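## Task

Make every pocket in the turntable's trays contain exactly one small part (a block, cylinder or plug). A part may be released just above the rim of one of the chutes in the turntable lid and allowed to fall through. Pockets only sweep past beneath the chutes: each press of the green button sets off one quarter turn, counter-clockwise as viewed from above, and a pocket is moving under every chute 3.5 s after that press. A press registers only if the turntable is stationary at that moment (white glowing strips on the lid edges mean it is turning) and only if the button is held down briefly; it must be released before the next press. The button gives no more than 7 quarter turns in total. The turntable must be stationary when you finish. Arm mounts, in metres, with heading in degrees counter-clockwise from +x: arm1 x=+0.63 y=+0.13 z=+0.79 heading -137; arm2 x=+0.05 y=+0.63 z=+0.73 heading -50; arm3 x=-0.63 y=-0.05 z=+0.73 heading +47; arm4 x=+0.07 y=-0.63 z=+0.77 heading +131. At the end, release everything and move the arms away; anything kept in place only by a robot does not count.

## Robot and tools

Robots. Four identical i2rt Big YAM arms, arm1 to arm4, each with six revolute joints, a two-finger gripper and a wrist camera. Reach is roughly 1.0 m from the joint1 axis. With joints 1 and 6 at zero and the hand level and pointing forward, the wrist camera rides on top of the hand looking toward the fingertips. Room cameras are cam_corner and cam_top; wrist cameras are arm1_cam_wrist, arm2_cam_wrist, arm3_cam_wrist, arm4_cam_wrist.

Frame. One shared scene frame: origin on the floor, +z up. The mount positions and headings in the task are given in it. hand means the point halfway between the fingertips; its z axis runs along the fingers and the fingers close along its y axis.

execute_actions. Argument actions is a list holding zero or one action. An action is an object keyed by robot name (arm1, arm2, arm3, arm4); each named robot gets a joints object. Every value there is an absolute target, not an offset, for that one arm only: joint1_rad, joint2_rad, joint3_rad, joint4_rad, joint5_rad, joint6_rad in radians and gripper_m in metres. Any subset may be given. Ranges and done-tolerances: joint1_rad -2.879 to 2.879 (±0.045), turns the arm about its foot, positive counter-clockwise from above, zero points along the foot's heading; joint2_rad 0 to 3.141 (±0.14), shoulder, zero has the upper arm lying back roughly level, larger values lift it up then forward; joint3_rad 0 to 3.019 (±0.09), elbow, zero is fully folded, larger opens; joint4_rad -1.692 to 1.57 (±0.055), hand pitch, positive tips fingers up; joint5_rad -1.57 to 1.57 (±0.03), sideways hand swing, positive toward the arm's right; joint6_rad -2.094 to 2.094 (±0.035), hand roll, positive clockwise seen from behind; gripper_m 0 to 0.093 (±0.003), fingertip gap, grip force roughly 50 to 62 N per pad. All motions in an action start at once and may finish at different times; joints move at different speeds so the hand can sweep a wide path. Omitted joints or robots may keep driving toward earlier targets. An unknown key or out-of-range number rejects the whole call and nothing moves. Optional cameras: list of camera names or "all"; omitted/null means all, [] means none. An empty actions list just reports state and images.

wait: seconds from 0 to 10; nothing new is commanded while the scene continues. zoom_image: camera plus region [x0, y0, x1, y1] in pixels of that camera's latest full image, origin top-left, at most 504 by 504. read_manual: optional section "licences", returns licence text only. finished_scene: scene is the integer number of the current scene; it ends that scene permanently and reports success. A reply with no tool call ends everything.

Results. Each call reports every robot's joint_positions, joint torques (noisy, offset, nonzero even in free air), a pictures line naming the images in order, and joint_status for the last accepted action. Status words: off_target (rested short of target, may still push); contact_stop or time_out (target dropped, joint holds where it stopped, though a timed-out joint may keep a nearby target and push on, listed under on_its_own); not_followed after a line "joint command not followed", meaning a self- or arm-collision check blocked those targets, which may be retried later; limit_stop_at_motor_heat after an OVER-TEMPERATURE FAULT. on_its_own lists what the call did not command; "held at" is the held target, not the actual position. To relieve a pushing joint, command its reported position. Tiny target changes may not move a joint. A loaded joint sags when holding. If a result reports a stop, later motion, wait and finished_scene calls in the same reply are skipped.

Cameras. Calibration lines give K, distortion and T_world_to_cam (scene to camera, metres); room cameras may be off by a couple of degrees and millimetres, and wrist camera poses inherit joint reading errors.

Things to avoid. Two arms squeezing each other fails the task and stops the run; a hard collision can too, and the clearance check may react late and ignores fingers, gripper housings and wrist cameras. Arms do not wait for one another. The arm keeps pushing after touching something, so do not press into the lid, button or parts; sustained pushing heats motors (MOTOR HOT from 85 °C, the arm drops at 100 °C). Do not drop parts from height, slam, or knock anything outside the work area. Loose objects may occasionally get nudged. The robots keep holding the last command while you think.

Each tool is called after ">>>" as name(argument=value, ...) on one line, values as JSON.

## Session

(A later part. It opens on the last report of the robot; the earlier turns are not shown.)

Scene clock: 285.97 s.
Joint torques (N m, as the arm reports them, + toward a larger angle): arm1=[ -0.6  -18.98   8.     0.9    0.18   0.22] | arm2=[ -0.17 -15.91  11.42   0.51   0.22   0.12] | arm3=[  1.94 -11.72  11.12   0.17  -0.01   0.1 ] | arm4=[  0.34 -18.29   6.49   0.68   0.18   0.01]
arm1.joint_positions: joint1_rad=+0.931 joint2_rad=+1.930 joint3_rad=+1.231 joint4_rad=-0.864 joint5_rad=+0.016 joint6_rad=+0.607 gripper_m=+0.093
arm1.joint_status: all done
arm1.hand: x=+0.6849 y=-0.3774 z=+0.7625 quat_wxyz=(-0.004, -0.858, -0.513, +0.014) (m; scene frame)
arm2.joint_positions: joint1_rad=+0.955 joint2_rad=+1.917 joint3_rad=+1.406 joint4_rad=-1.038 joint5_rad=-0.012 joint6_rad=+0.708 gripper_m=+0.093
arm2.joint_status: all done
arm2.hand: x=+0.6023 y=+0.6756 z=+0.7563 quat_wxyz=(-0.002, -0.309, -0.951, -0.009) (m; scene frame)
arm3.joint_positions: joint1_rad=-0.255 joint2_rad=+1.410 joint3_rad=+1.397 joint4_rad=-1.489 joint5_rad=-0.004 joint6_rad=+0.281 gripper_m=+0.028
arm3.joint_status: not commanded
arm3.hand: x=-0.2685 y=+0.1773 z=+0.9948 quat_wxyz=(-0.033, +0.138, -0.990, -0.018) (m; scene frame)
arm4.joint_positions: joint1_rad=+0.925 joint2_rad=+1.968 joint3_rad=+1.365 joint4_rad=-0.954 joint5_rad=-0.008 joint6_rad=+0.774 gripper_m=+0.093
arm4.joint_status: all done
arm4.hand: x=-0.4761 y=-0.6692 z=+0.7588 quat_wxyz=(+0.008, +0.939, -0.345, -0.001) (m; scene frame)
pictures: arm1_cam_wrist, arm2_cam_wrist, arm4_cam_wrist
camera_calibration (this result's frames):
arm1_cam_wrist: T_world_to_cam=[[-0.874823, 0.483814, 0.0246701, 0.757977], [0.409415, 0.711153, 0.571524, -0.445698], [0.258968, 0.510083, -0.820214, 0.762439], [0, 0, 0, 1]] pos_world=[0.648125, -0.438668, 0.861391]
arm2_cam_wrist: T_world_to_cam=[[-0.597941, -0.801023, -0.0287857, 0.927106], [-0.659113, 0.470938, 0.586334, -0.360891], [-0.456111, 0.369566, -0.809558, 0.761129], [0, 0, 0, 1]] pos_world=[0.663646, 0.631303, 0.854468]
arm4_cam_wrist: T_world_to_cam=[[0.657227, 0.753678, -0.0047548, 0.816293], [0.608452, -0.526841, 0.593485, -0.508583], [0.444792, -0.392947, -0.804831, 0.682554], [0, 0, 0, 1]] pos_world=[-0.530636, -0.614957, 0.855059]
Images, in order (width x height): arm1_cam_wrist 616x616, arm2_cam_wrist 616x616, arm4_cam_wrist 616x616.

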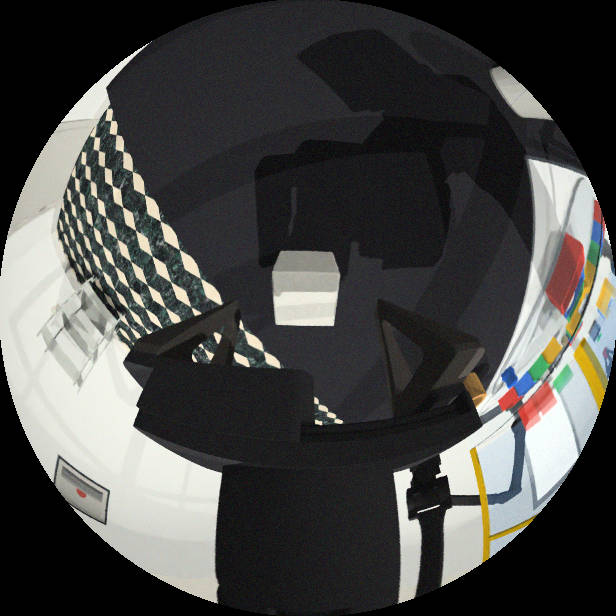

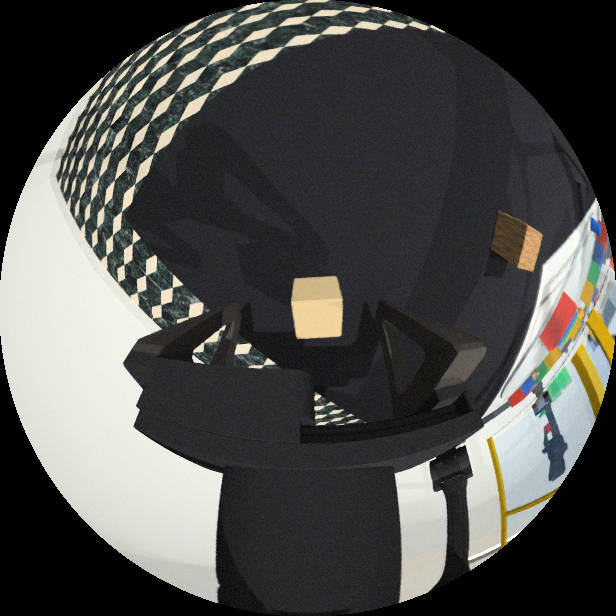

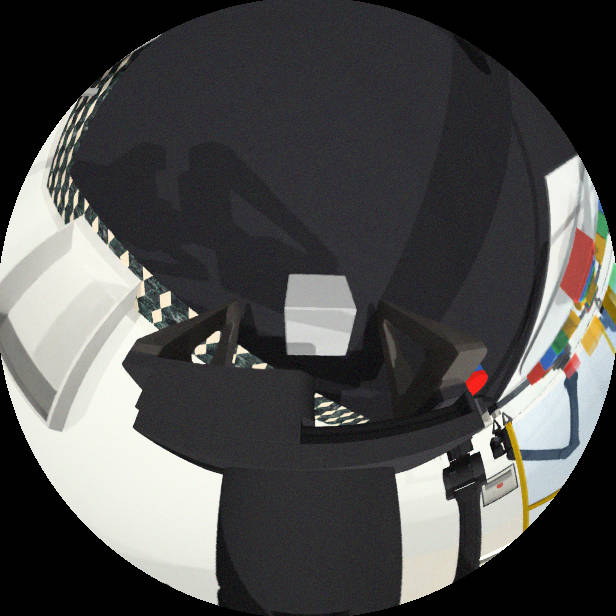

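>>> execute_actions(actions=[{"arm1":{"joints":{"joint1_rad":0.91,"joint2_rad":1.955,"joint4_rad":-0.79}},"arm2":{"joints":{"joint2_rad":1.94,"joint4_rad":-1.01}},"arm4":{"joints":{"gripper_m":0}}}], cameras=["arm1_cam_wrist"])

>>> execute_actions(actions=[{"arm1":{"joints":{"gripper_m":0}},"arm2":{"joints":{"gripper_m":0}}}], cameras=[])

>>> execute_actions(actions=[{"arm1":{"joints":{"joint2_rad":1.65}},"arm2":{"joints":{"joint2_rad":1.65}},"arm4":{"joints":{"joint2_rad":1.65}}}], cameras=[])

>>> execute_actions(actions=[{"arm1":{"joints":{"joint2_rad":0.7,"joint3_rad":0.84,"joint4_rad":-1.62}},"arm2":{"joints":{"joint2_rad":0.7,"joint3_rad":0.8,"joint4_rad":-1.62}},"arm4":{"joints":{"joint2_rad":0.7,"joint3_rad":0.8,"joint4_rad":-1.62}}}], cameras=[])

>>> execute_actions(actions=[{"arm1":{"joints":{"joint1_rad":-0.262,"joint6_rad":0.5}},"arm2":{"joints":{"joint1_rad":-0.762,"joint6_rad":0}},"arm4":{"joints":{"joint1_rad":-0.6,"joint6_rad":0.15}}}], cameras=[])

>>> execute_actions(actions=[{"arm1":{"joints":{"joint2_rad":1.145,"joint4_rad":-1.205}},"arm2":{"joints":{"joint2_rad":1.4,"joint3_rad":1.285,"joint4_rad":-1.39}},"arm4":{"joints":{"joint2_rad":1.54,"joint3_rad":1.31,"joint4_rad":-1.0}}}], cameras=["arm1_cam_wrist","arm2_cam_wrist","arm4_cam_wrist"])

Scene clock: 304.30 s.
Joint torques (N m, as the arm reports them, + toward a larger angle): arm1=[ -1.5  -17.4    8.07   1.02   0.18   0.23] | arm2=[ -0.02 -14.47  11.44   0.57   0.21   0.13] | arm3=[  2.45 -12.06  11.15   0.15  -0.01   0.08] | arm4=[  0.68 -17.78   6.53   0.65   0.2    0.01]
arm1.joint_positions: joint1_rad=+0.920 joint2_rad=+1.938 joint3_rad=+1.231 joint4_rad=-0.805 joint5_rad=+0.016 joint6_rad=+0.607 gripper_m=+0.093
arm1.joint_status: all done
arm1.hand: x=+0.6802 y=-0.3912 z=+0.7591 quat_wxyz=(-0.027, -0.861, -0.508, +0.025) (m; scene frame)
arm2.joint_positions: joint1_rad=+0.955 joint2_rad=+1.917 joint3_rad=+1.406 joint4_rad=-1.019 joint5_rad=-0.012 joint6_rad=+0.708 gripper_m=+0.093
arm2.joint_status: all done
arm2.hand: x=+0.6070 y=+0.6760 z=+0.7564 quat_wxyz=(-0.011, -0.309, -0.951, -0.013) (m; scene frame)
arm3.joint_positions: joint1_rad=-0.255 joint2_rad=+1.410 joint3_rad=+1.397 joint4_rad=-1.489 joint5_rad=-0.004 joint6_rad=+0.281 gripper_m=+0.028
arm3.joint_status: not commanded
arm3.hand: x=-0.2685 y=+0.1773 z=+0.9948 quat_wxyz=(-0.033, +0.138, -0.990, -0.018) (m; scene frame)
arm4.joint_positions: joint1_rad=+0.924 joint2_rad=+1.968 joint3_rad=+1.365 joint4_rad=-0.953 joint5_rad=-0.008 joint6_rad=+0.775 gripper_m=+0.039
arm4.joint_status: gripper_m off_target (ended at +0.039, target +0.000)
arm4.hand: x=-0.4765 y=-0.6688 z=+0.7588 quat_wxyz=(+0.009, +0.938, -0.346, -0.002) (m; scene frame)
pictures: arm1_cam_wrist
camera_calibration (this result's frames):
arm1_cam_wrist: T_world_to_cam=[[-0.869249, 0.494347, -0.00513799, 0.783584], [0.414608, 0.73462, 0.53706, -0.400235], [0.269269, 0.464709, -0.843528, 0.760909], [0, 0, 0, 1]] pos_world=[0.642181, -0.446943, 0.860824]
Images, in order (width x height): arm1_cam_wrist 616x616.

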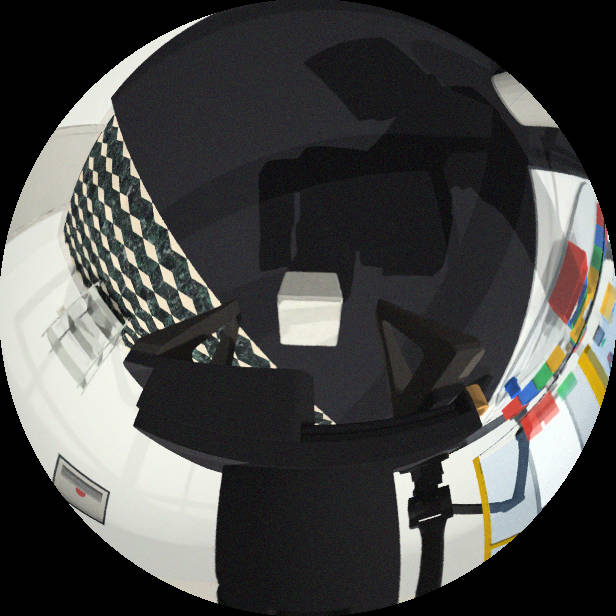

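Scene clock: 305.00 s.
Joint torques (N m, as the arm reports them, + toward a larger angle): arm1=[ -1.74 -17.57   8.05   1.03   0.18   0.22] | arm2=[  0.   -14.57  11.42   0.54   0.21   0.11] | arm3=[  2.3  -11.67  11.11   0.15   0.01   0.08] | arm4=[  0.5  -18.04   6.46   0.61   0.18   0.02]
arm1.joint_positions: joint1_rad=+0.920 joint2_rad=+1.939 joint3_rad=+1.231 joint4_rad=-0.805 joint5_rad=+0.016 joint6_rad=+0.607 gripper_m=+0.039
arm1.joint_status: gripper_m off_target (ended at +0.039, target +0.000)
arm1.hand: x=+0.6802 y=-0.3911 z=+0.7589 quat_wxyz=(-0.027, -0.861, -0.507, +0.025) (m; scene frame)
arm2.joint_positions: joint1_rad=+0.955 joint2_rad=+1.917 joint3_rad=+1.406 joint4_rad=-1.019 joint5_rad=-0.012 joint6_rad=+0.709 gripper_m=+0.029
arm2.joint_status: gripper_m off_target (ended at +0.029, target +0.000)
arm2.hand: x=+0.6071 y=+0.6760 z=+0.7564 quat_wxyz=(-0.011, -0.309, -0.951, -0.013) (m; scene frame)
arm3.joint_positions: joint1_rad=-0.255 joint2_rad=+1.410 joint3_rad=+1.397 joint4_rad=-1.489 joint5_rad=-0.004 joint6_rad=+0.281 gripper_m=+0.028
arm3.joint_status: not commanded
arm3.hand: x=-0.2685 y=+0.1773 z=+0.9948 quat_wxyz=(-0.033, +0.138, -0.990, -0.018) (m; scene frame)
arm4.joint_positions: joint1_rad=+0.924 joint2_rad=+1.968 joint3_rad=+1.365 joint4_rad=-0.953 joint5_rad=-0.008 joint6_rad=+0.775 gripper_m=+0.039
arm4.joint_status: not commanded
arm4.hand: x=-0.4765 y=-0.6688 z=+0.7588 quat_wxyz=(+0.009, +0.938, -0.346, -0.002) (m; scene frame)
pictures: none
No camera images: the call's "cameras" was empty. Leave "cameras" out to get every camera's image.

Scene clock: 306.33 s.
Joint torques (N m, as the arm reports them, + toward a larger angle): arm1=[ -1.59 -15.57  10.52   1.51   0.18   0.21] | arm2=[ -0.23 -12.81  12.86   0.97   0.21   0.09] | arm3=[  2.31 -11.51  11.12   0.18  -0.03   0.07] | arm4=[  0.06 -15.31   9.2    1.25   0.17  -0.01]
arm1.joint_positions: joint1_rad=+0.920 joint2_rad=+1.645 joint3_rad=+1.223 joint4_rad=-0.803 joint5_rad=+0.016 joint6_rad=+0.607 gripper_m=+0.039
arm1.joint_status: all done
arm1.hand: x=+0.6833 y=-0.4127 z=+0.9089 quat_wxyz=(-0.157, -0.848, -0.499, +0.084) (m; scene frame)
arm2.joint_positions: joint1_rad=+0.955 joint2_rad=+1.631 joint3_rad=+1.406 joint4_rad=-1.018 joint5_rad=-0.012 joint6_rad=+0.709 gripper_m=+0.029
arm2.joint_status: all done
arm2.hand: x=+0.6151 y=+0.6761 z=+0.9116 quat_wxyz=(-0.143, -0.305, -0.939, -0.068) (m; scene frame)
arm3.joint_positions: joint1_rad=-0.255 joint2_rad=+1.410 joint3_rad=+1.397 joint4_rad=-1.489 joint5_rad=-0.004 joint6_rad=+0.281 gripper_m=+0.028
arm3.joint_status: not commanded
arm3.hand: x=-0.2685 y=+0.1773 z=+0.9948 quat_wxyz=(-0.033, +0.138, -0.990, -0.018) (m; scene frame)
arm4.joint_positions: joint1_rad=+0.924 joint2_rad=+1.659 joint3_rad=+1.350 joint4_rad=-0.953 joint5_rad=-0.008 joint6_rad=+0.775 gripper_m=+0.039
arm4.joint_status: all done
arm4.hand: x=-0.4894 y=-0.6687 z=+0.9187 quat_wxyz=(+0.069, +0.928, -0.342, -0.135) (m; scene frame)
pictures: none
No camera images: the call's "cameras" was empty. Leave "cameras" out to get every camera's image.

Scene clock: 307.80 s.
Joint torques (N m, as the arm reports them, + toward a larger angle): arm1=[-1.58  0.67  9.47 -0.15  0.18  0.22] | arm2=[-0.25 -1.86  8.93  0.12  0.2   0.12] | arm3=[  2.58 -11.78  11.07   0.11   0.01   0.07] | arm4=[ 0.07 -1.42  8.05 -0.26  0.19  0.  ]
arm1.joint_positions: joint1_rad=+0.920 joint2_rad=+0.697 joint3_rad=+0.841 joint4_rad=-1.608 joint5_rad=+0.016 joint6_rad=+0.607 gripper_m=+0.039
arm1.joint_status: all done
arm1.hand: x=+0.6462 y=-0.0431 z=+1.0254 quat_wxyz=(-0.049, -0.860, -0.507, +0.035) (m; scene frame)
arm2.joint_positions: joint1_rad=+0.955 joint2_rad=+0.705 joint3_rad=+0.808 joint4_rad=-1.616 joint5_rad=-0.012 joint6_rad=+0.709 gripper_m=+0.029
arm2.joint_status: all done
arm2.hand: x=+0.2242 y=+0.6447 z=+0.9505 quat_wxyz=(-0.019, -0.309, -0.951, -0.016) (m; scene frame)
arm3.joint_positions: joint1_rad=-0.255 joint2_rad=+1.410 joint3_rad=+1.397 joint4_rad=-1.489 joint5_rad=-0.004 joint6_rad=+0.281 gripper_m=+0.028
arm3.joint_status: not commanded
arm3.hand: x=-0.2685 y=+0.1773 z=+0.9948 quat_wxyz=(-0.033, +0.138, -0.990, -0.018) (m; scene frame)
arm4.joint_positions: joint1_rad=+0.924 joint2_rad=+0.702 joint3_rad=+0.797 joint4_rad=-1.609 joint5_rad=-0.008 joint6_rad=+0.775 gripper_m=+0.039
arm4.joint_status: all done
arm4.hand: x=-0.1001 y=-0.6413 z=+0.9874 quat_wxyz=(+0.017, +0.938, -0.346, -0.021) (m; scene frame)
pictures: none
No camera images: the call's "cameras" was empty. Leave "cameras" out to get every camera's image.

Scene clock: 309.63 s.
Joint torques (N m, as the arm reports them, + toward a larger angle): arm1=[-1.51  0.42  9.49 -0.1   0.16 -0.02] | arm2=[ 0.21 -1.96  8.81  0.16  0.16 -0.21] | arm3=[  2.21 -11.8   11.1    0.27  -0.03   0.08] | arm4=[ 0.34 -1.65  8.04 -0.19  0.11 -0.18]
arm1.joint_positions: joint1_rad=-0.253 joint2_rad=+0.697 joint3_rad=+0.841 joint4_rad=-1.608 joint5_rad=+0.016 joint6_rad=+0.513 gripper_m=+0.039
arm1.joint_status: all done
arm1.hand: x=+0.4724 y=+0.0525 z=+1.0251 quat_wxyz=(-0.025, -0.998, +0.007, +0.053) (m; scene frame)
arm2.joint_positions: joint1_rad=-0.756 joint2_rad=+0.705 joint3_rad=+0.808 joint4_rad=-1.616 joint5_rad=-0.012 joint6_rad=+0.013 gripper_m=+0.029
arm2.joint_status: all done
arm2.hand: x=+0.0448 y=+0.4582 z=+0.9519 quat_wxyz=(-0.020, -0.732, -0.681, +0.019) (m; scene frame)
arm3.joint_positions: joint1_rad=-0.255 joint2_rad=+1.410 joint3_rad=+1.397 joint4_rad=-1.489 joint5_rad=-0.004 joint6_rad=+0.281 gripper_m=+0.028
arm3.joint_status: not commanded
arm3.hand: x=-0.2685 y=+0.1773 z=+0.9948 quat_wxyz=(-0.033, +0.138, -0.990, -0.018) (m; scene frame)
arm4.joint_positions: joint1_rad=-0.597 joint2_rad=+0.702 joint3_rad=+0.797 joint4_rad=-1.609 joint5_rad=-0.007 joint6_rad=+0.161 gripper_m=+0.039
arm4.joint_status: all done
arm4.hand: x=+0.0493 y=-0.4592 z=+0.9871 quat_wxyz=(-0.014, +0.692, -0.722, -0.021) (m; scene frame)
pictures: none
No camera images: the call's "cameras" was empty. Leave "cameras" out to get every camera's image.

Scene clock: 311.13 s.
Joint torques (N m, as the arm reports them, + toward a larger angle): arm1=[-1.4  -7.72  9.52  0.99  0.17 -0.01] | arm2=[ -0.08 -11.07  14.17   0.26   0.15  -0.18] | arm3=[  2.53 -11.97  11.09   0.14  -0.01   0.1 ] | arm4=[  0.71 -15.37  11.46   1.34   0.11  -0.21]
arm1.joint_positions: joint1_rad=-0.253 joint2_rad=+1.154 joint3_rad=+0.836 joint4_rad=-1.220 joint5_rad=+0.016 joint6_rad=+0.513 gripper_m=+0.039
arm1.joint_status: all done
arm1.hand: x=+0.3647 y=-0.0072 z=+0.9295 quat_wxyz=(-0.007, -1.000, +0.007, +0.021) (m; scene frame)
arm2.joint_positions: joint1_rad=-0.756 joint2_rad=+1.411 joint3_rad=+1.232 joint4_rad=-1.392 joint5_rad=-0.012 joint6_rad=+0.012 gripper_m=+0.029
arm2.joint_status: all done
arm2.hand: x=+0.0307 y=+0.2258 z=+0.9316 quat_wxyz=(+0.000, -0.732, -0.681, -0.001) (m; scene frame)
arm3.joint_positions: joint1_rad=-0.255 joint2_rad=+1.410 joint3_rad=+1.397 joint4_rad=-1.489 joint5_rad=-0.004 joint6_rad=+0.281 gripper_m=+0.028
arm3.joint_status: not commanded
arm3.hand: x=-0.2685 y=+0.1773 z=+0.9948 quat_wxyz=(-0.033, +0.138, -0.990, -0.018) (m; scene frame)
arm4.joint_positions: joint1_rad=-0.597 joint2_rad=+1.572 joint3_rad=+1.258 joint4_rad=-1.019 joint5_rad=-0.007 joint6_rad=+0.161 gripper_m=+0.039
arm4.joint_status: all done
arm4.hand: x=+0.0094 y=-0.1213 z=+0.9189 quat_wxyz=(-0.068, +0.688, -0.717, -0.093) (m; scene frame)
pictures: arm1_cam_wrist, arm2_cam_wrist, arm4_cam_wrist
camera_calibration (this result's frames):
arm1_cam_wrist: T_world_to_cam=[[0.0251929, 0.999679, 0.00282193, -0.00951713], [0.827723, -0.0224422, 0.560688, -0.821073], [0.560571, -0.0117896, -0.828022, 0.687033], [0, 0, 0, 1]] pos_world=[0.29473, -0.00081278, 1.02927]
arm2_cam_wrist: T_world_to_cam=[[-0.99628, 0.0854735, -0.0109851, 0.0254961], [0.062787, 0.807267, 0.586838, -0.727148], [0.059027, 0.583965, -0.80963, 0.744446], [0, 0, 0, 1]] pos_world=[0.0271143, 0.150093, 1.02972]
arm4_cam_wrist: T_world_to_cam=[[0.998212, -0.0514273, -0.0304629, 0.00786072], [-0.0353126, -0.91859, 0.393632, -0.468202], [-0.0482263, -0.391852, -0.918763, 0.92027], [0, 0, 0, 1]] pos_world=[0.0200011, -0.0690719, 1.03005]
Images, in order (width x height): arm1_cam_wrist 616x616, arm2_cam_wrist 616x616, arm4_cam_wrist 616x616.

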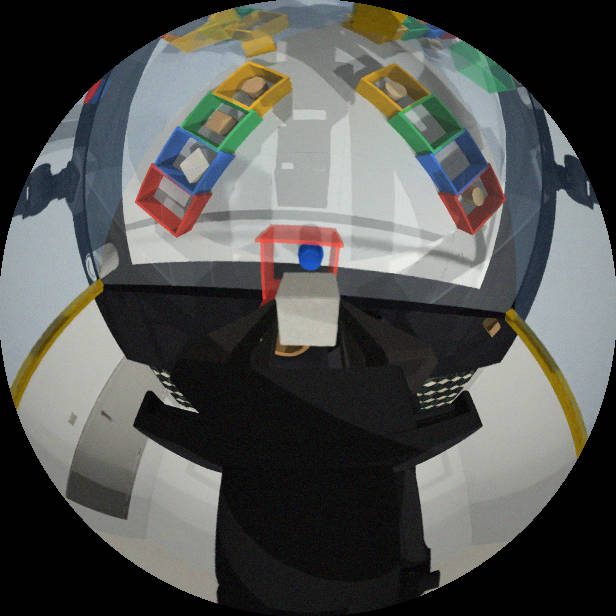

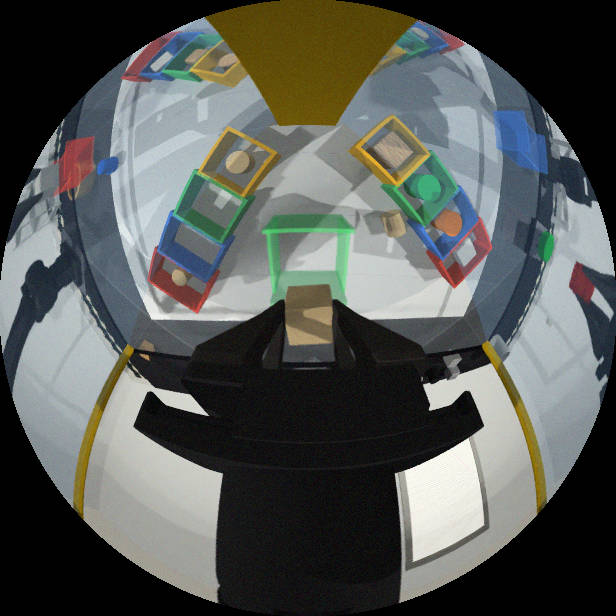

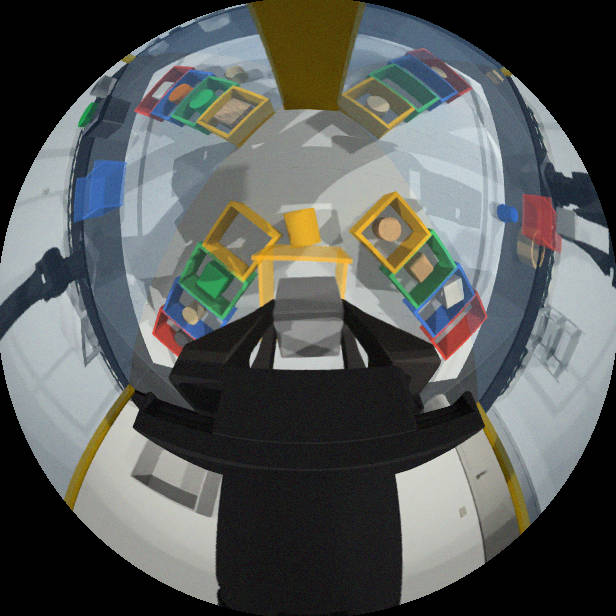

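>>> execute_actions(actions=[{"arm1":{"joints":{"joint1_rad":-0.222}},"arm4":{"joints":{"joint1_rad":-0.583,"joint2_rad":1.54}}}], cameras=[])

>>> execute_actions(actions=[{"arm3":{"joints":{"joint3_rad":1.19,"joint4_rad":-1.325}}}], cameras=["arm3_cam_wrist"])

>>> wait(seconds=0.3)

>>> execute_actions(actions=[{"arm3":{"joints":{"joint3_rad":1.44,"joint4_rad":-1.5}}}], cameras=[])

>>> wait(seconds=1.55)

>>> execute_actions(actions=[{"arm1":{"joints":{"gripper_m":0.093}},"arm2":{"joints":{"gripper_m":0.093}},"arm4":{"joints":{"gripper_m":0.093}}}], cameras=[])

>>> execute_actions(actions=[{"arm1":{"joints":{"joint2_rad":0.7,"joint3_rad":0.8,"joint4_rad":-1.62}},"arm2":{"joints":{"joint2_rad":0.7,"joint3_rad":0.8,"joint4_rad":-1.62}},"arm4":{"joints":{"joint2_rad":0.7,"joint3_rad":0.8,"joint4_rad":-1.62}}}], cameras=["cam_top","arm3_cam_wrist","arm1_cam_wrist"])

Scene clock: 323.53 s.
Joint torques (N m, as the arm reports them, + toward a larger angle): arm1=[-0.01 -7.68  9.48  0.99  0.17 -0.01] | arm2=[ -0.1  -11.05  14.26   0.25   0.17  -0.18] | arm3=[  2.47 -11.63  11.11   0.23  -0.02   0.06] | arm4=[  1.4  -15.79  11.34   1.4    0.09  -0.2 ]
arm1.joint_positions: joint1_rad=-0.232 joint2_rad=+1.154 joint3_rad=+0.836 joint4_rad=-1.220 joint5_rad=+0.016 joint6_rad=+0.513 gripper_m=+0.039
arm1.joint_status: all done
arm1.hand: x=+0.3678 y=-0.0129 z=+0.9295 quat_wxyz=(-0.007, -1.000, -0.004, +0.021) (m; scene frame)
arm2.joint_positions: joint1_rad=-0.756 joint2_rad=+1.411 joint3_rad=+1.232 joint4_rad=-1.392 joint5_rad=-0.012 joint6_rad=+0.012 gripper_m=+0.029
arm2.joint_status: not commanded
arm2.hand: x=+0.0307 y=+0.2258 z=+0.9316 quat_wxyz=(+0.000, -0.732, -0.681, -0.001) (m; scene frame)
arm3.joint_positions: joint1_rad=-0.255 joint2_rad=+1.410 joint3_rad=+1.397 joint4_rad=-1.489 joint5_rad=-0.004 joint6_rad=+0.281 gripper_m=+0.028
arm3.joint_status: not commanded
arm3.hand: x=-0.2685 y=+0.1773 z=+0.9948 quat_wxyz=(-0.033, +0.138, -0.990, -0.018) (m; scene frame)
arm4.joint_positions: joint1_rad=-0.589 joint2_rad=+1.572 joint3_rad=+1.258 joint4_rad=-1.019 joint5_rad=-0.007 joint6_rad=+0.161 gripper_m=+0.039
arm4.joint_status: all done
arm4.hand: x=+0.0053 y=-0.1218 z=+0.9189 quat_wxyz=(-0.068, +0.691, -0.714, -0.093) (m; scene frame)
pictures: none
No camera images: the call's "cameras" was empty. Leave "cameras" out to get every camera's image.

Scene clock: 324.53 s.
Joint torques (N m, as the arm reports them, + toward a larger angle): arm1=[ 0.09 -7.69  9.49  0.99  0.17 -0.01] | arm2=[ -0.13 -10.62  14.2    0.28   0.14  -0.18] | arm3=[ 2.32 -9.06  5.9   0.95  0.    0.13] | arm4=[  1.55 -16.01  11.45   1.39   0.07  -0.2 ]
arm1.joint_positions: joint1_rad=-0.232 joint2_rad=+1.154 joint3_rad=+0.836 joint4_rad=-1.220 joint5_rad=+0.016 joint6_rad=+0.513 gripper_m=+0.039
arm1.joint_status: not commanded
arm1.hand: x=+0.3678 y=-0.0129 z=+0.9295 quat_wxyz=(-0.007, -1.000, -0.004, +0.021) (m; scene frame)
arm2.joint_positions: joint1_rad=-0.756 joint2_rad=+1.411 joint3_rad=+1.232 joint4_rad=-1.392 joint5_rad=-0.012 joint6_rad=+0.012 gripper_m=+0.029
arm2.joint_status: not commanded
arm2.hand: x=+0.0307 y=+0.2258 z=+0.9316 quat_wxyz=(+0.000, -0.732, -0.681, -0.001) (m; scene frame)
arm3.joint_positions: joint1_rad=-0.255 joint2_rad=+1.387 joint3_rad=+1.218 joint4_rad=-1.330 joint5_rad=-0.004 joint6_rad=+0.281 gripper_m=+0.028
arm3.joint_status: all done
arm3.hand: x=-0.2800 y=+0.1702 z=+0.9353 quat_wxyz=(-0.034, +0.138, -0.990, -0.019) (m; scene frame)
arm4.joint_positions: joint1_rad=-0.589 joint2_rad=+1.572 joint3_rad=+1.258 joint4_rad=-1.019 joint5_rad=-0.007 joint6_rad=+0.161 gripper_m=+0.039
arm4.joint_status: not commanded
arm4.hand: x=+0.0053 y=-0.1218 z=+0.9189 quat_wxyz=(-0.068, +0.691, -0.714, -0.093) (m; scene frame)
pictures: arm3_cam_wrist
camera_calibration (this result's frames):
arm3_cam_wrist: T_world_to_cam=[[0.276188, -0.960991, -0.0147113, 0.255161], [-0.814773, -0.242229, 0.526755, -0.672765], [-0.50977, -0.133497, -0.84989, 0.802338], [0, 0, 0, 1]] pos_world=[-0.209615, 0.189354, 1.04003]
Images, in order (width x height): arm3_cam_wrist 616x616.

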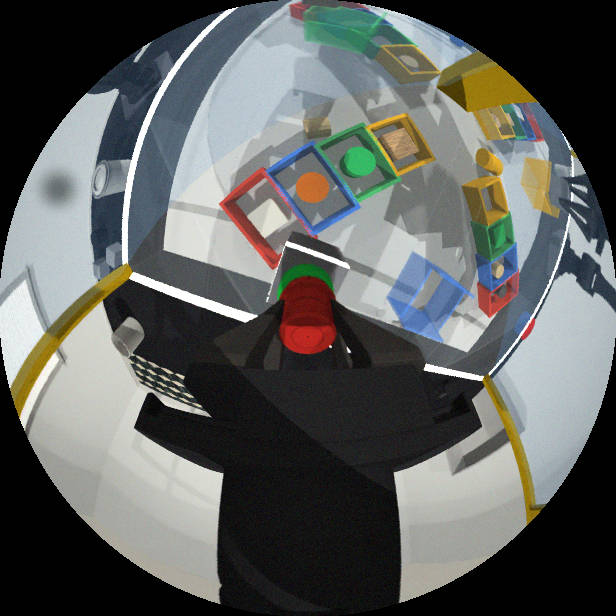

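Scene clock: 324.83 s.
Joint torques (N m, as the arm reports them, + toward a larger angle): arm1=[ 0.05 -7.7   9.49  1.    0.17 -0.01] | arm2=[ -0.22 -10.83  14.19   0.29   0.15  -0.19] | arm3=[ 2.37 -9.    5.94  0.85  0.    0.09] | arm4=[  1.34 -16.01  11.41   1.32   0.12  -0.23]
arm1.joint_positions: joint1_rad=-0.232 joint2_rad=+1.154 joint3_rad=+0.836 joint4_rad=-1.220 joint5_rad=+0.016 joint6_rad=+0.513 gripper_m=+0.039
arm1.joint_status: not commanded
arm1.hand: x=+0.3678 y=-0.0129 z=+0.9295 quat_wxyz=(-0.007, -1.000, -0.004, +0.021) (m; scene frame)
arm2.joint_positions: joint1_rad=-0.756 joint2_rad=+1.411 joint3_rad=+1.232 joint4_rad=-1.392 joint5_rad=-0.012 joint6_rad=+0.012 gripper_m=+0.029
arm2.joint_status: not commanded
arm2.hand: x=+0.0307 y=+0.2258 z=+0.9316 quat_wxyz=(+0.000, -0.732, -0.681, -0.001) (m; scene frame)
arm3.joint_positions: joint1_rad=-0.255 joint2_rad=+1.387 joint3_rad=+1.218 joint4_rad=-1.330 joint5_rad=-0.004 joint6_rad=+0.281 gripper_m=+0.028
arm3.joint_status: all done
arm3.hand: x=-0.2800 y=+0.1702 z=+0.9353 quat_wxyz=(-0.034, +0.138, -0.990, -0.019) (m; scene frame)
arm4.joint_positions: joint1_rad=-0.589 joint2_rad=+1.572 joint3_rad=+1.258 joint4_rad=-1.019 joint5_rad=-0.007 joint6_rad=+0.161 gripper_m=+0.039
arm4.joint_status: not commanded
arm4.hand: x=+0.0053 y=-0.1218 z=+0.9189 quat_wxyz=(-0.068, +0.691, -0.714, -0.093) (m; scene frame)
wait: 0.30 s; at rest by 0.27 s
pictures: arm1_cam_wrist, arm2_cam_wrist, arm3_cam_wrist, arm4_cam_wrist, cam_corner, cam_top
camera_calibration (this result's frames):
arm1_cam_wrist: T_world_to_cam=[[0.00383543, 0.999988, 0.00292459, 0.00381612], [0.828153, -0.00481556, 0.560482, -0.823523], [0.560489, 0.000272314, -0.828162, 0.685592], [0, 0, 0, 1]] pos_world=[0.297721, -0.0079685, 1.02934]
arm2_cam_wrist: T_world_to_cam=[[-0.99628, 0.0854735, -0.0109851, 0.0254961], [0.062787, 0.807267, 0.586838, -0.727148], [0.059027, 0.583965, -0.80963, 0.744446], [0, 0, 0, 1]] pos_world=[0.0271143, 0.150093, 1.02972]
arm3_cam_wrist: T_world_to_cam=[[0.276188, -0.960991, -0.0147113, 0.255161], [-0.814773, -0.242229, 0.526755, -0.672765], [-0.50977, -0.133497, -0.84989, 0.802338], [0, 0, 0, 1]] pos_world=[-0.209615, 0.189354, 1.04003]
arm4_cam_wrist: T_world_to_cam=[[0.99859, -0.0434307, -0.0305101, 0.0129079], [-0.0279336, -0.918826, 0.393674, -0.46891], [-0.045131, -0.392266, -0.918744, 0.919773], [0, 0, 0, 1]] pos_world=[0.0155222, -0.0694903, 1.03003]
Images, in order (width x height): arm1_cam_wrist 616x616, arm2_cam_wrist 616x616, arm3_cam_wrist 616x616, arm4_cam_wrist 616x616, cam_corner 896x504, cam_top 896x504.

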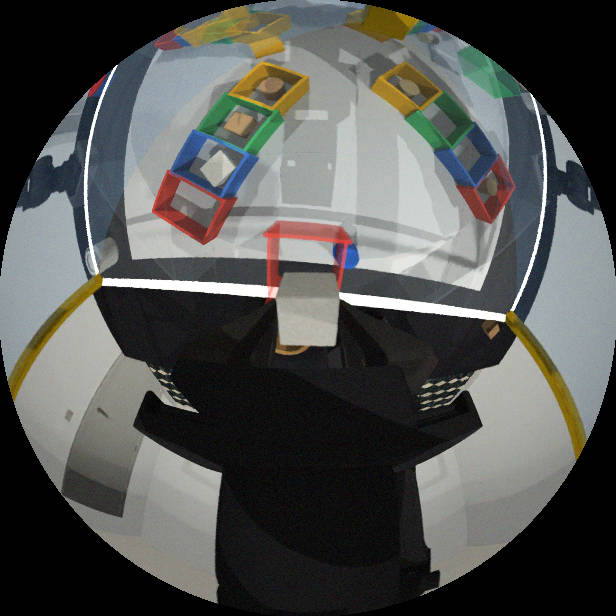

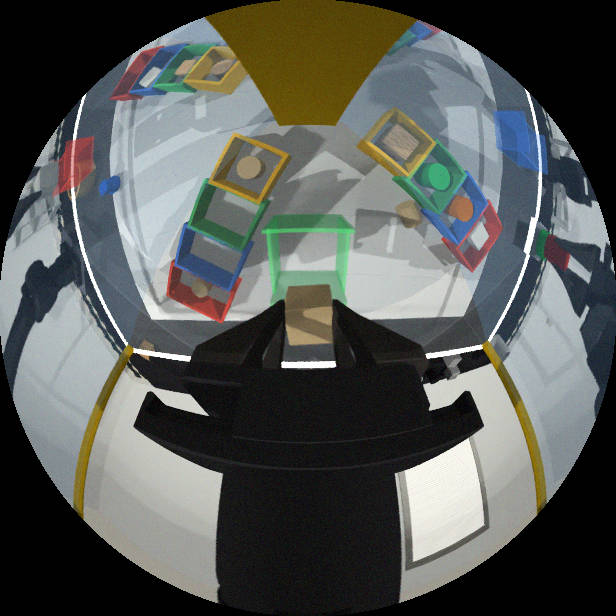

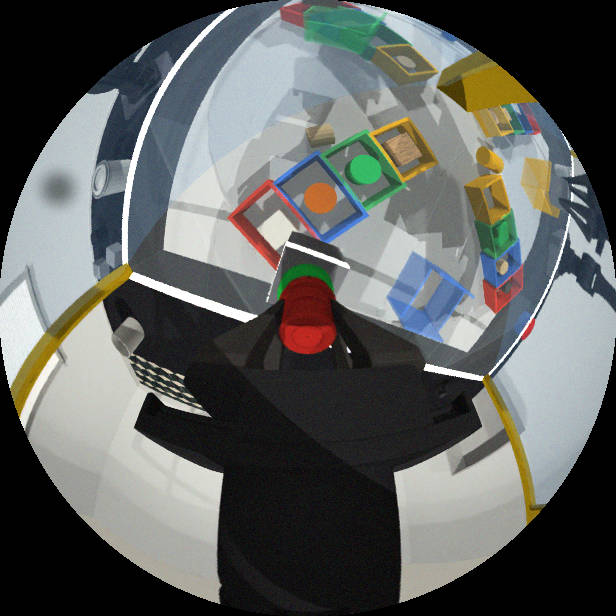

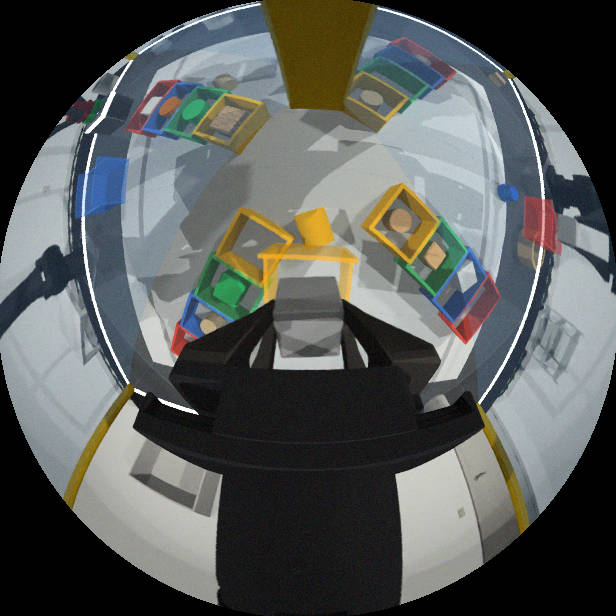

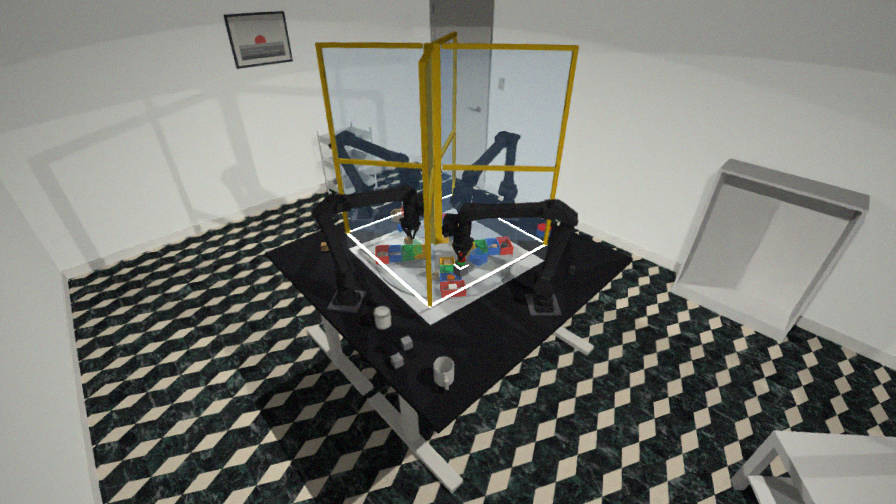

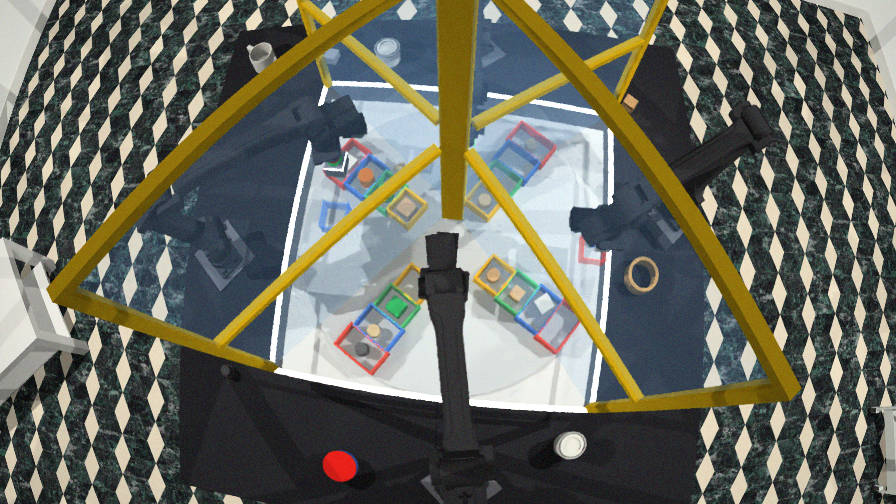

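Scene clock: 325.87 s.
Joint torques (N m, as the arm reports them, + toward a larger angle): arm1=[ 0.12 -7.66  9.49  1.    0.17 -0.01] | arm2=[ -0.13 -11.05  14.13   0.29   0.15  -0.16] | arm3=[  2.19 -11.83  11.16   0.22   0.     0.08] | arm4=[  0.94 -15.66  11.52   1.45   0.11  -0.2 ]
arm1.joint_positions: joint1_rad=-0.232 joint2_rad=+1.154 joint3_rad=+0.836 joint4_rad=-1.220 joint5_rad=+0.016 joint6_rad=+0.513 gripper_m=+0.039
arm1.joint_status: not commanded
arm1.hand: x=+0.3678 y=-0.0129 z=+0.9295 quat_wxyz=(-0.007, -1.000, -0.004, +0.021) (m; scene frame)
arm2.joint_positions: joint1_rad=-0.756 joint2_rad=+1.411 joint3_rad=+1.232 joint4_rad=-1.392 joint5_rad=-0.012 joint6_rad=+0.012 gripper_m=+0.029
arm2.joint_status: not commanded
arm2.hand: x=+0.0307 y=+0.2258 z=+0.9316 quat_wxyz=(+0.000, -0.732, -0.681, -0.001) (m; scene frame)
arm3.joint_positions: joint1_rad=-0.255 joint2_rad=+1.411 joint3_rad=+1.397 joint4_rad=-1.489 joint5_rad=-0.004 joint6_rad=+0.281 gripper_m=+0.028
arm3.joint_status: all done
arm3.hand: x=-0.2685 y=+0.1773 z=+0.9944 quat_wxyz=(-0.033, +0.138, -0.990, -0.018) (m; scene frame)
arm4.joint_positions: joint1_rad=-0.589 joint2_rad=+1.572 joint3_rad=+1.258 joint4_rad=-1.019 joint5_rad=-0.007 joint6_rad=+0.161 gripper_m=+0.039
arm4.joint_status: not commanded
arm4.hand: x=+0.0053 y=-0.1218 z=+0.9189 quat_wxyz=(-0.068, +0.691, -0.714, -0.093) (m; scene frame)
pictures: none
No camera images: the call's "cameras" was empty. Leave "cameras" out to get every camera's image.

Scene clock: 327.43 s.
Joint torques (N m, as the arm reports them, + toward a larger angle): arm1=[ 0.05 -7.61  9.5   0.99  0.17 -0.01] | arm2=[ -0.11 -11.1   14.18   0.28   0.16  -0.17] | arm3=[  2.15 -11.96  11.12   0.25   0.     0.09] | arm4=[  0.97 -15.78  11.42   1.42   0.11  -0.21]
arm1.joint_positions: joint1_rad=-0.232 joint2_rad=+1.154 joint3_rad=+0.836 joint4_rad=-1.220 joint5_rad=+0.016 joint6_rad=+0.513 gripper_m=+0.039
arm1.joint_status: not commanded
arm1.hand: x=+0.3678 y=-0.0129 z=+0.9295 quat_wxyz=(-0.007, -1.000, -0.004, +0.021) (m; scene frame)
arm2.joint_positions: joint1_rad=-0.756 joint2_rad=+1.411 joint3_rad=+1.232 joint4_rad=-1.392 joint5_rad=-0.012 joint6_rad=+0.012 gripper_m=+0.029
arm2.joint_status: not commanded
arm2.hand: x=+0.0307 y=+0.2258 z=+0.9316 quat_wxyz=(+0.000, -0.732, -0.681, -0.001) (m; scene frame)
arm3.joint_positions: joint1_rad=-0.255 joint2_rad=+1.411 joint3_rad=+1.397 joint4_rad=-1.489 joint5_rad=-0.004 joint6_rad=+0.281 gripper_m=+0.028
arm3.joint_status: all done
arm3.hand: x=-0.2685 y=+0.1773 z=+0.9944 quat_wxyz=(-0.033, +0.138, -0.990, -0.018) (m; scene frame)
arm4.joint_positions: joint1_rad=-0.589 joint2_rad=+1.572 joint3_rad=+1.258 joint4_rad=-1.019 joint5_rad=-0.007 joint6_rad=+0.161 gripper_m=+0.039
arm4.joint_status: not commanded
arm4.hand: x=+0.0053 y=-0.1218 z=+0.9189 quat_wxyz=(-0.068, +0.691, -0.714, -0.093) (m; scene frame)
wait: 1.57 s; at rest by 0.27 s
pictures: arm1_cam_wrist, arm2_cam_wrist, arm3_cam_wrist, arm4_cam_wrist, cam_corner, cam_top
camera_calibration (this result's frames):
arm1_cam_wrist: T_world_to_cam=[[0.00383543, 0.999988, 0.00292459, 0.00381612], [0.828153, -0.00481556, 0.560482, -0.823523], [0.560489, 0.000272314, -0.828162, 0.685592], [0, 0, 0, 1]] pos_world=[0.297721, -0.0079685, 1.02934]
arm2_cam_wrist: T_world_to_cam=[[-0.99628, 0.0854735, -0.0109851, 0.0254961], [0.062787, 0.807267, 0.586838, -0.727148], [0.059027, 0.583965, -0.80963, 0.744446], [0, 0, 0, 1]] pos_world=[0.0271143, 0.150093, 1.02972]
arm3_cam_wrist: T_world_to_cam=[[0.276162, -0.961009, -0.0139798, 0.258848], [-0.813575, -0.241489, 0.528942, -0.694794], [-0.511694, -0.1347, -0.848543, 0.85777], [0, 0, 0, 1]] pos_world=[-0.197835, 0.196512, 1.09898]
arm4_cam_wrist: T_world_to_cam=[[0.99859, -0.0434307, -0.0305101, 0.0129079], [-0.0279336, -0.918826, 0.393674, -0.46891], [-0.045131, -0.392266, -0.918744, 0.919773], [0, 0, 0, 1]] pos_world=[0.0155222, -0.0694903, 1.03003]
Images, in order (width x height): arm1_cam_wrist 616x616, arm2_cam_wrist 616x616, arm3_cam_wrist 616x616, arm4_cam_wrist 616x616, cam_corner 896x504, cam_top 896x504.

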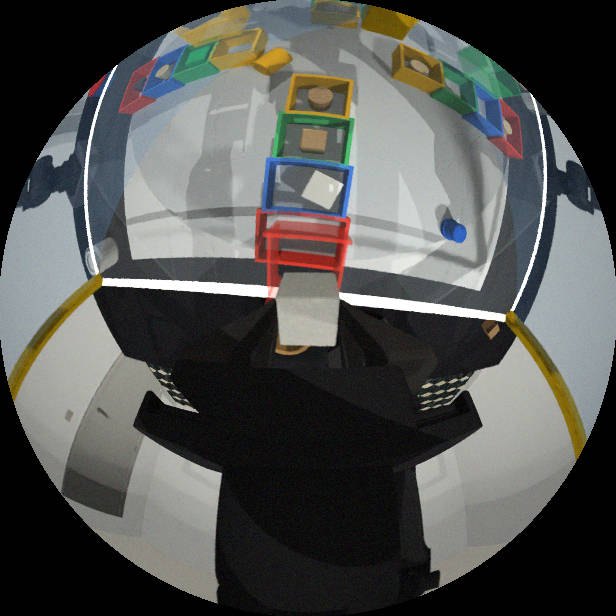

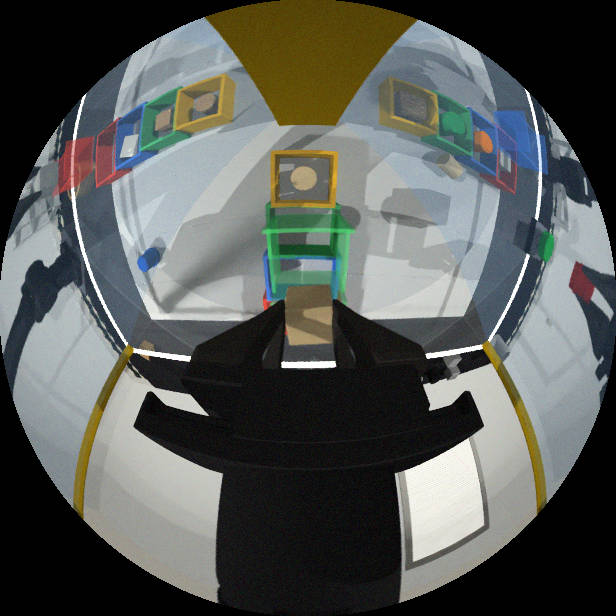

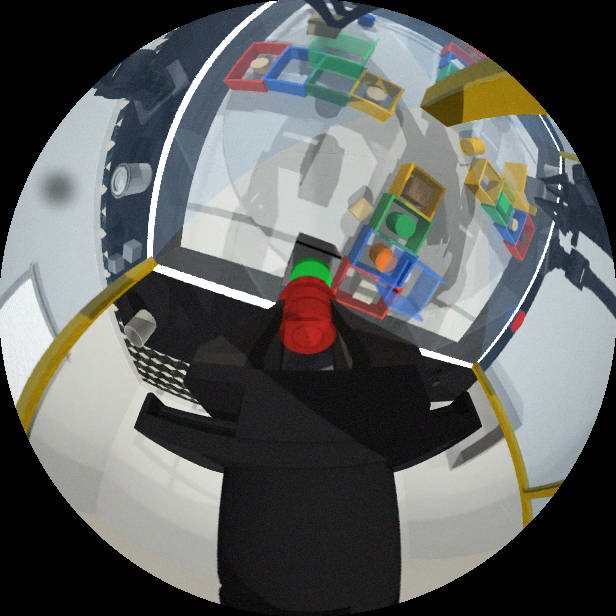

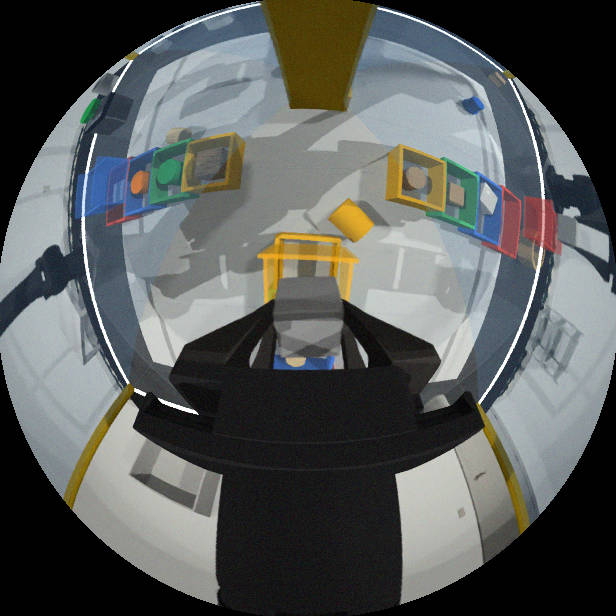

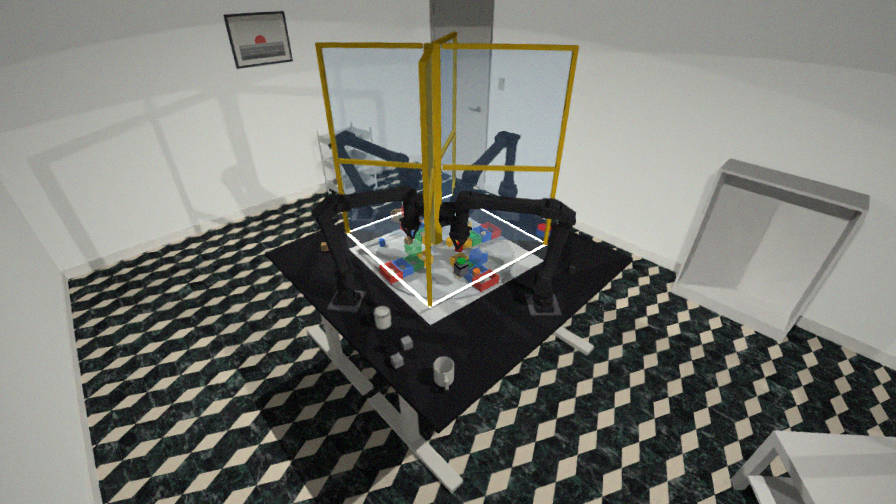

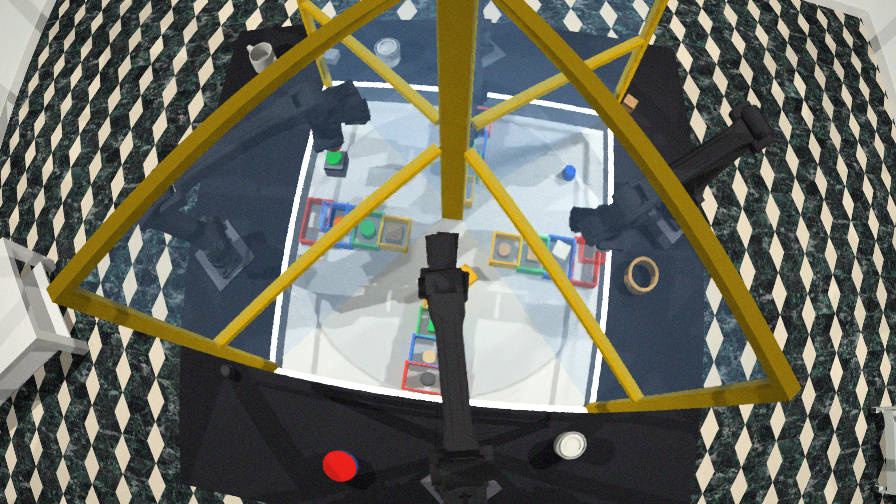

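Scene clock: 328.17 s.
Joint torques (N m, as the arm reports them, + toward a larger angle): arm1=[ 0.09 -7.67  9.49  0.98  0.16 -0.01] | arm2=[ -0.07 -11.03  14.2    0.28   0.15  -0.16] | arm3=[  1.9  -11.67  11.02   0.23  -0.01   0.09] | arm4=[  0.98 -15.6   11.5    1.46   0.07  -0.16]
arm1.joint_positions: joint1_rad=-0.232 joint2_rad=+1.154 joint3_rad=+0.836 joint4_rad=-1.220 joint5_rad=+0.016 joint6_rad=+0.513 gripper_m=+0.093
arm1.joint_status: all done
arm1.hand: x=+0.3678 y=-0.0129 z=+0.9295 quat_wxyz=(-0.007, -1.000, -0.004, +0.021) (m; scene frame)
arm2.joint_positions: joint1_rad=-0.756 joint2_rad=+1.411 joint3_rad=+1.232 joint4_rad=-1.392 joint5_rad=-0.012 joint6_rad=+0.012 gripper_m=+0.093
arm2.joint_status: all done
arm2.hand: x=+0.0307 y=+0.2258 z=+0.9316 quat_wxyz=(+0.000, -0.732, -0.681, -0.001) (m; scene frame)
arm3.joint_positions: joint1_rad=-0.255 joint2_rad=+1.411 joint3_rad=+1.397 joint4_rad=-1.489 joint5_rad=-0.004 joint6_rad=+0.281 gripper_m=+0.028
arm3.joint_status: not commanded
arm3.hand: x=-0.2685 y=+0.1773 z=+0.9944 quat_wxyz=(-0.033, +0.138, -0.990, -0.018) (m; scene frame)
arm4.joint_positions: joint1_rad=-0.589 joint2_rad=+1.564 joint3_rad=+1.258 joint4_rad=-1.018 joint5_rad=-0.007 joint6_rad=+0.161 gripper_m=+0.093
arm4.joint_status: all done
arm4.hand: x=+0.0053 y=-0.1218 z=+0.9229 quat_wxyz=(-0.071, +0.690, -0.713, -0.096) (m; scene frame)
pictures: none
No camera images: the call's "cameras" was empty. Leave "cameras" out to get every camera's image.

Scene clock: 329.53 s.
Joint torques (N m, as the arm reports them, + toward a larger angle): arm1=[ 0.02  0.88 10.01 -0.18  0.17 -0.01] | arm2=[ 0.1  -1.71  8.73  0.24  0.15 -0.18] | arm3=[  2.44 -11.54  11.06   0.25  -0.05   0.09] | arm4=[ 1.23 -1.52  7.42 -0.2   0.08 -0.18]
arm1.joint_positions: joint1_rad=-0.232 joint2_rad=+0.693 joint3_rad=+0.793 joint4_rad=-1.607 joint5_rad=+0.016 joint6_rad=+0.513 gripper_m=+0.093
arm1.joint_status: all done
arm1.hand: x=+0.4824 y=+0.0537 z=+1.0067 quat_wxyz=(-0.015, -0.999, -0.004, +0.034) (m; scene frame)
arm2.joint_positions: joint1_rad=-0.756 joint2_rad=+0.702 joint3_rad=+0.809 joint4_rad=-1.618 joint5_rad=-0.012 joint6_rad=+0.012 gripper_m=+0.093
arm2.joint_status: all done
arm2.hand: x=+0.0449 y=+0.4584 z=+0.9530 quat_wxyz=(-0.021, -0.732, -0.681, +0.021) (m; scene frame)
arm3.joint_positions: joint1_rad=-0.255 joint2_rad=+1.411 joint3_rad=+1.397 joint4_rad=-1.489 joint5_rad=-0.004 joint6_rad=+0.281 gripper_m=+0.028
arm3.joint_status: not commanded
arm3.hand: x=-0.2685 y=+0.1773 z=+0.9944 quat_wxyz=(-0.033, +0.138, -0.990, -0.018) (m; scene frame)
arm4.joint_positions: joint1_rad=-0.589 joint2_rad=+0.699 joint3_rad=+0.804 joint4_rad=-1.609 joint5_rad=-0.007 joint6_rad=+0.160 gripper_m=+0.093
arm4.joint_status: all done
arm4.hand: x=+0.0477 y=-0.4582 z=+0.9902 quat_wxyz=(-0.017, +0.695, -0.718, -0.025) (m; scene frame)
pictures: arm1_cam_wrist, arm3_cam_wrist, cam_top
camera_calibration (this result's frames):
arm1_cam_wrist: T_world_to_cam=[[0.00355795, 0.999913, -0.0127386, -0.0475], [0.843053, 0.00385182, 0.537817, -0.946267], [0.537819, -0.0126528, -0.842965, 0.711766], [0, 0, 0, 1]] pos_world=[0.415121, 0.0601465, 1.10831]
arm3_cam_wrist: T_world_to_cam=[[0.276162, -0.961009, -0.0139798, 0.258848], [-0.813575, -0.241489, 0.528942, -0.694794], [-0.511694, -0.1347, -0.848543, 0.85777], [0, 0, 0, 1]] pos_world=[-0.197835, 0.196512, 1.09898]
Images, in order (width x height): arm1_cam_wrist 616x616, arm3_cam_wrist 616x616, cam_top 896x504.

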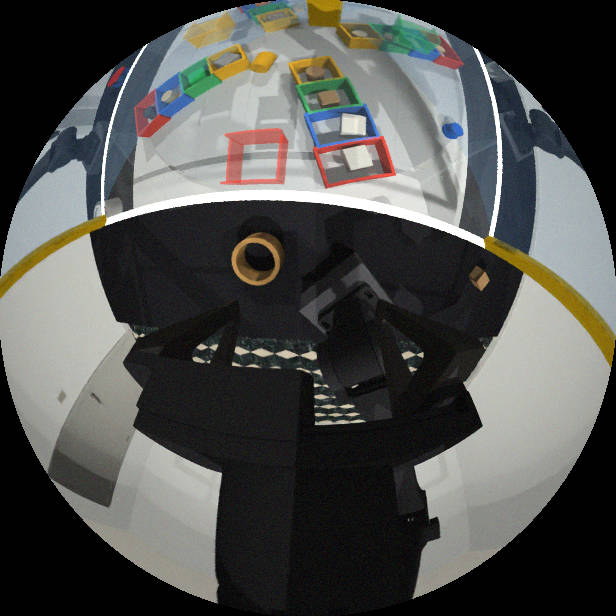

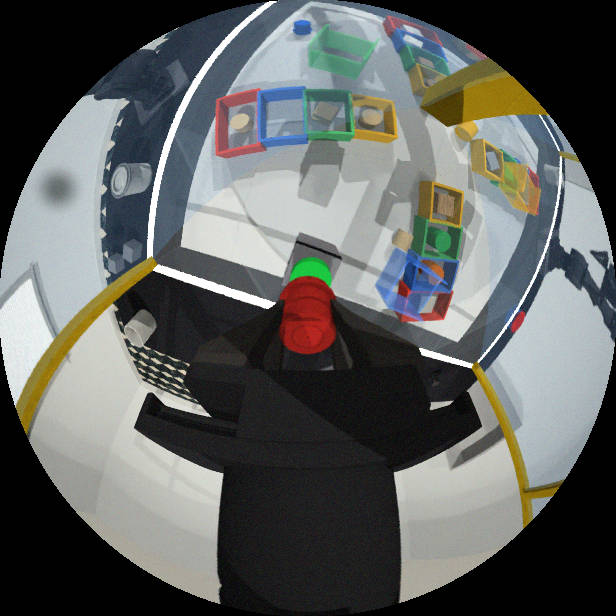

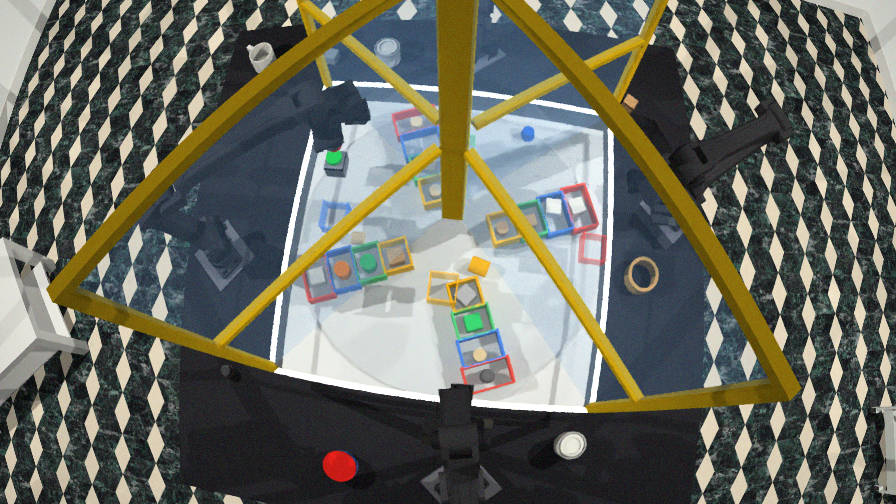

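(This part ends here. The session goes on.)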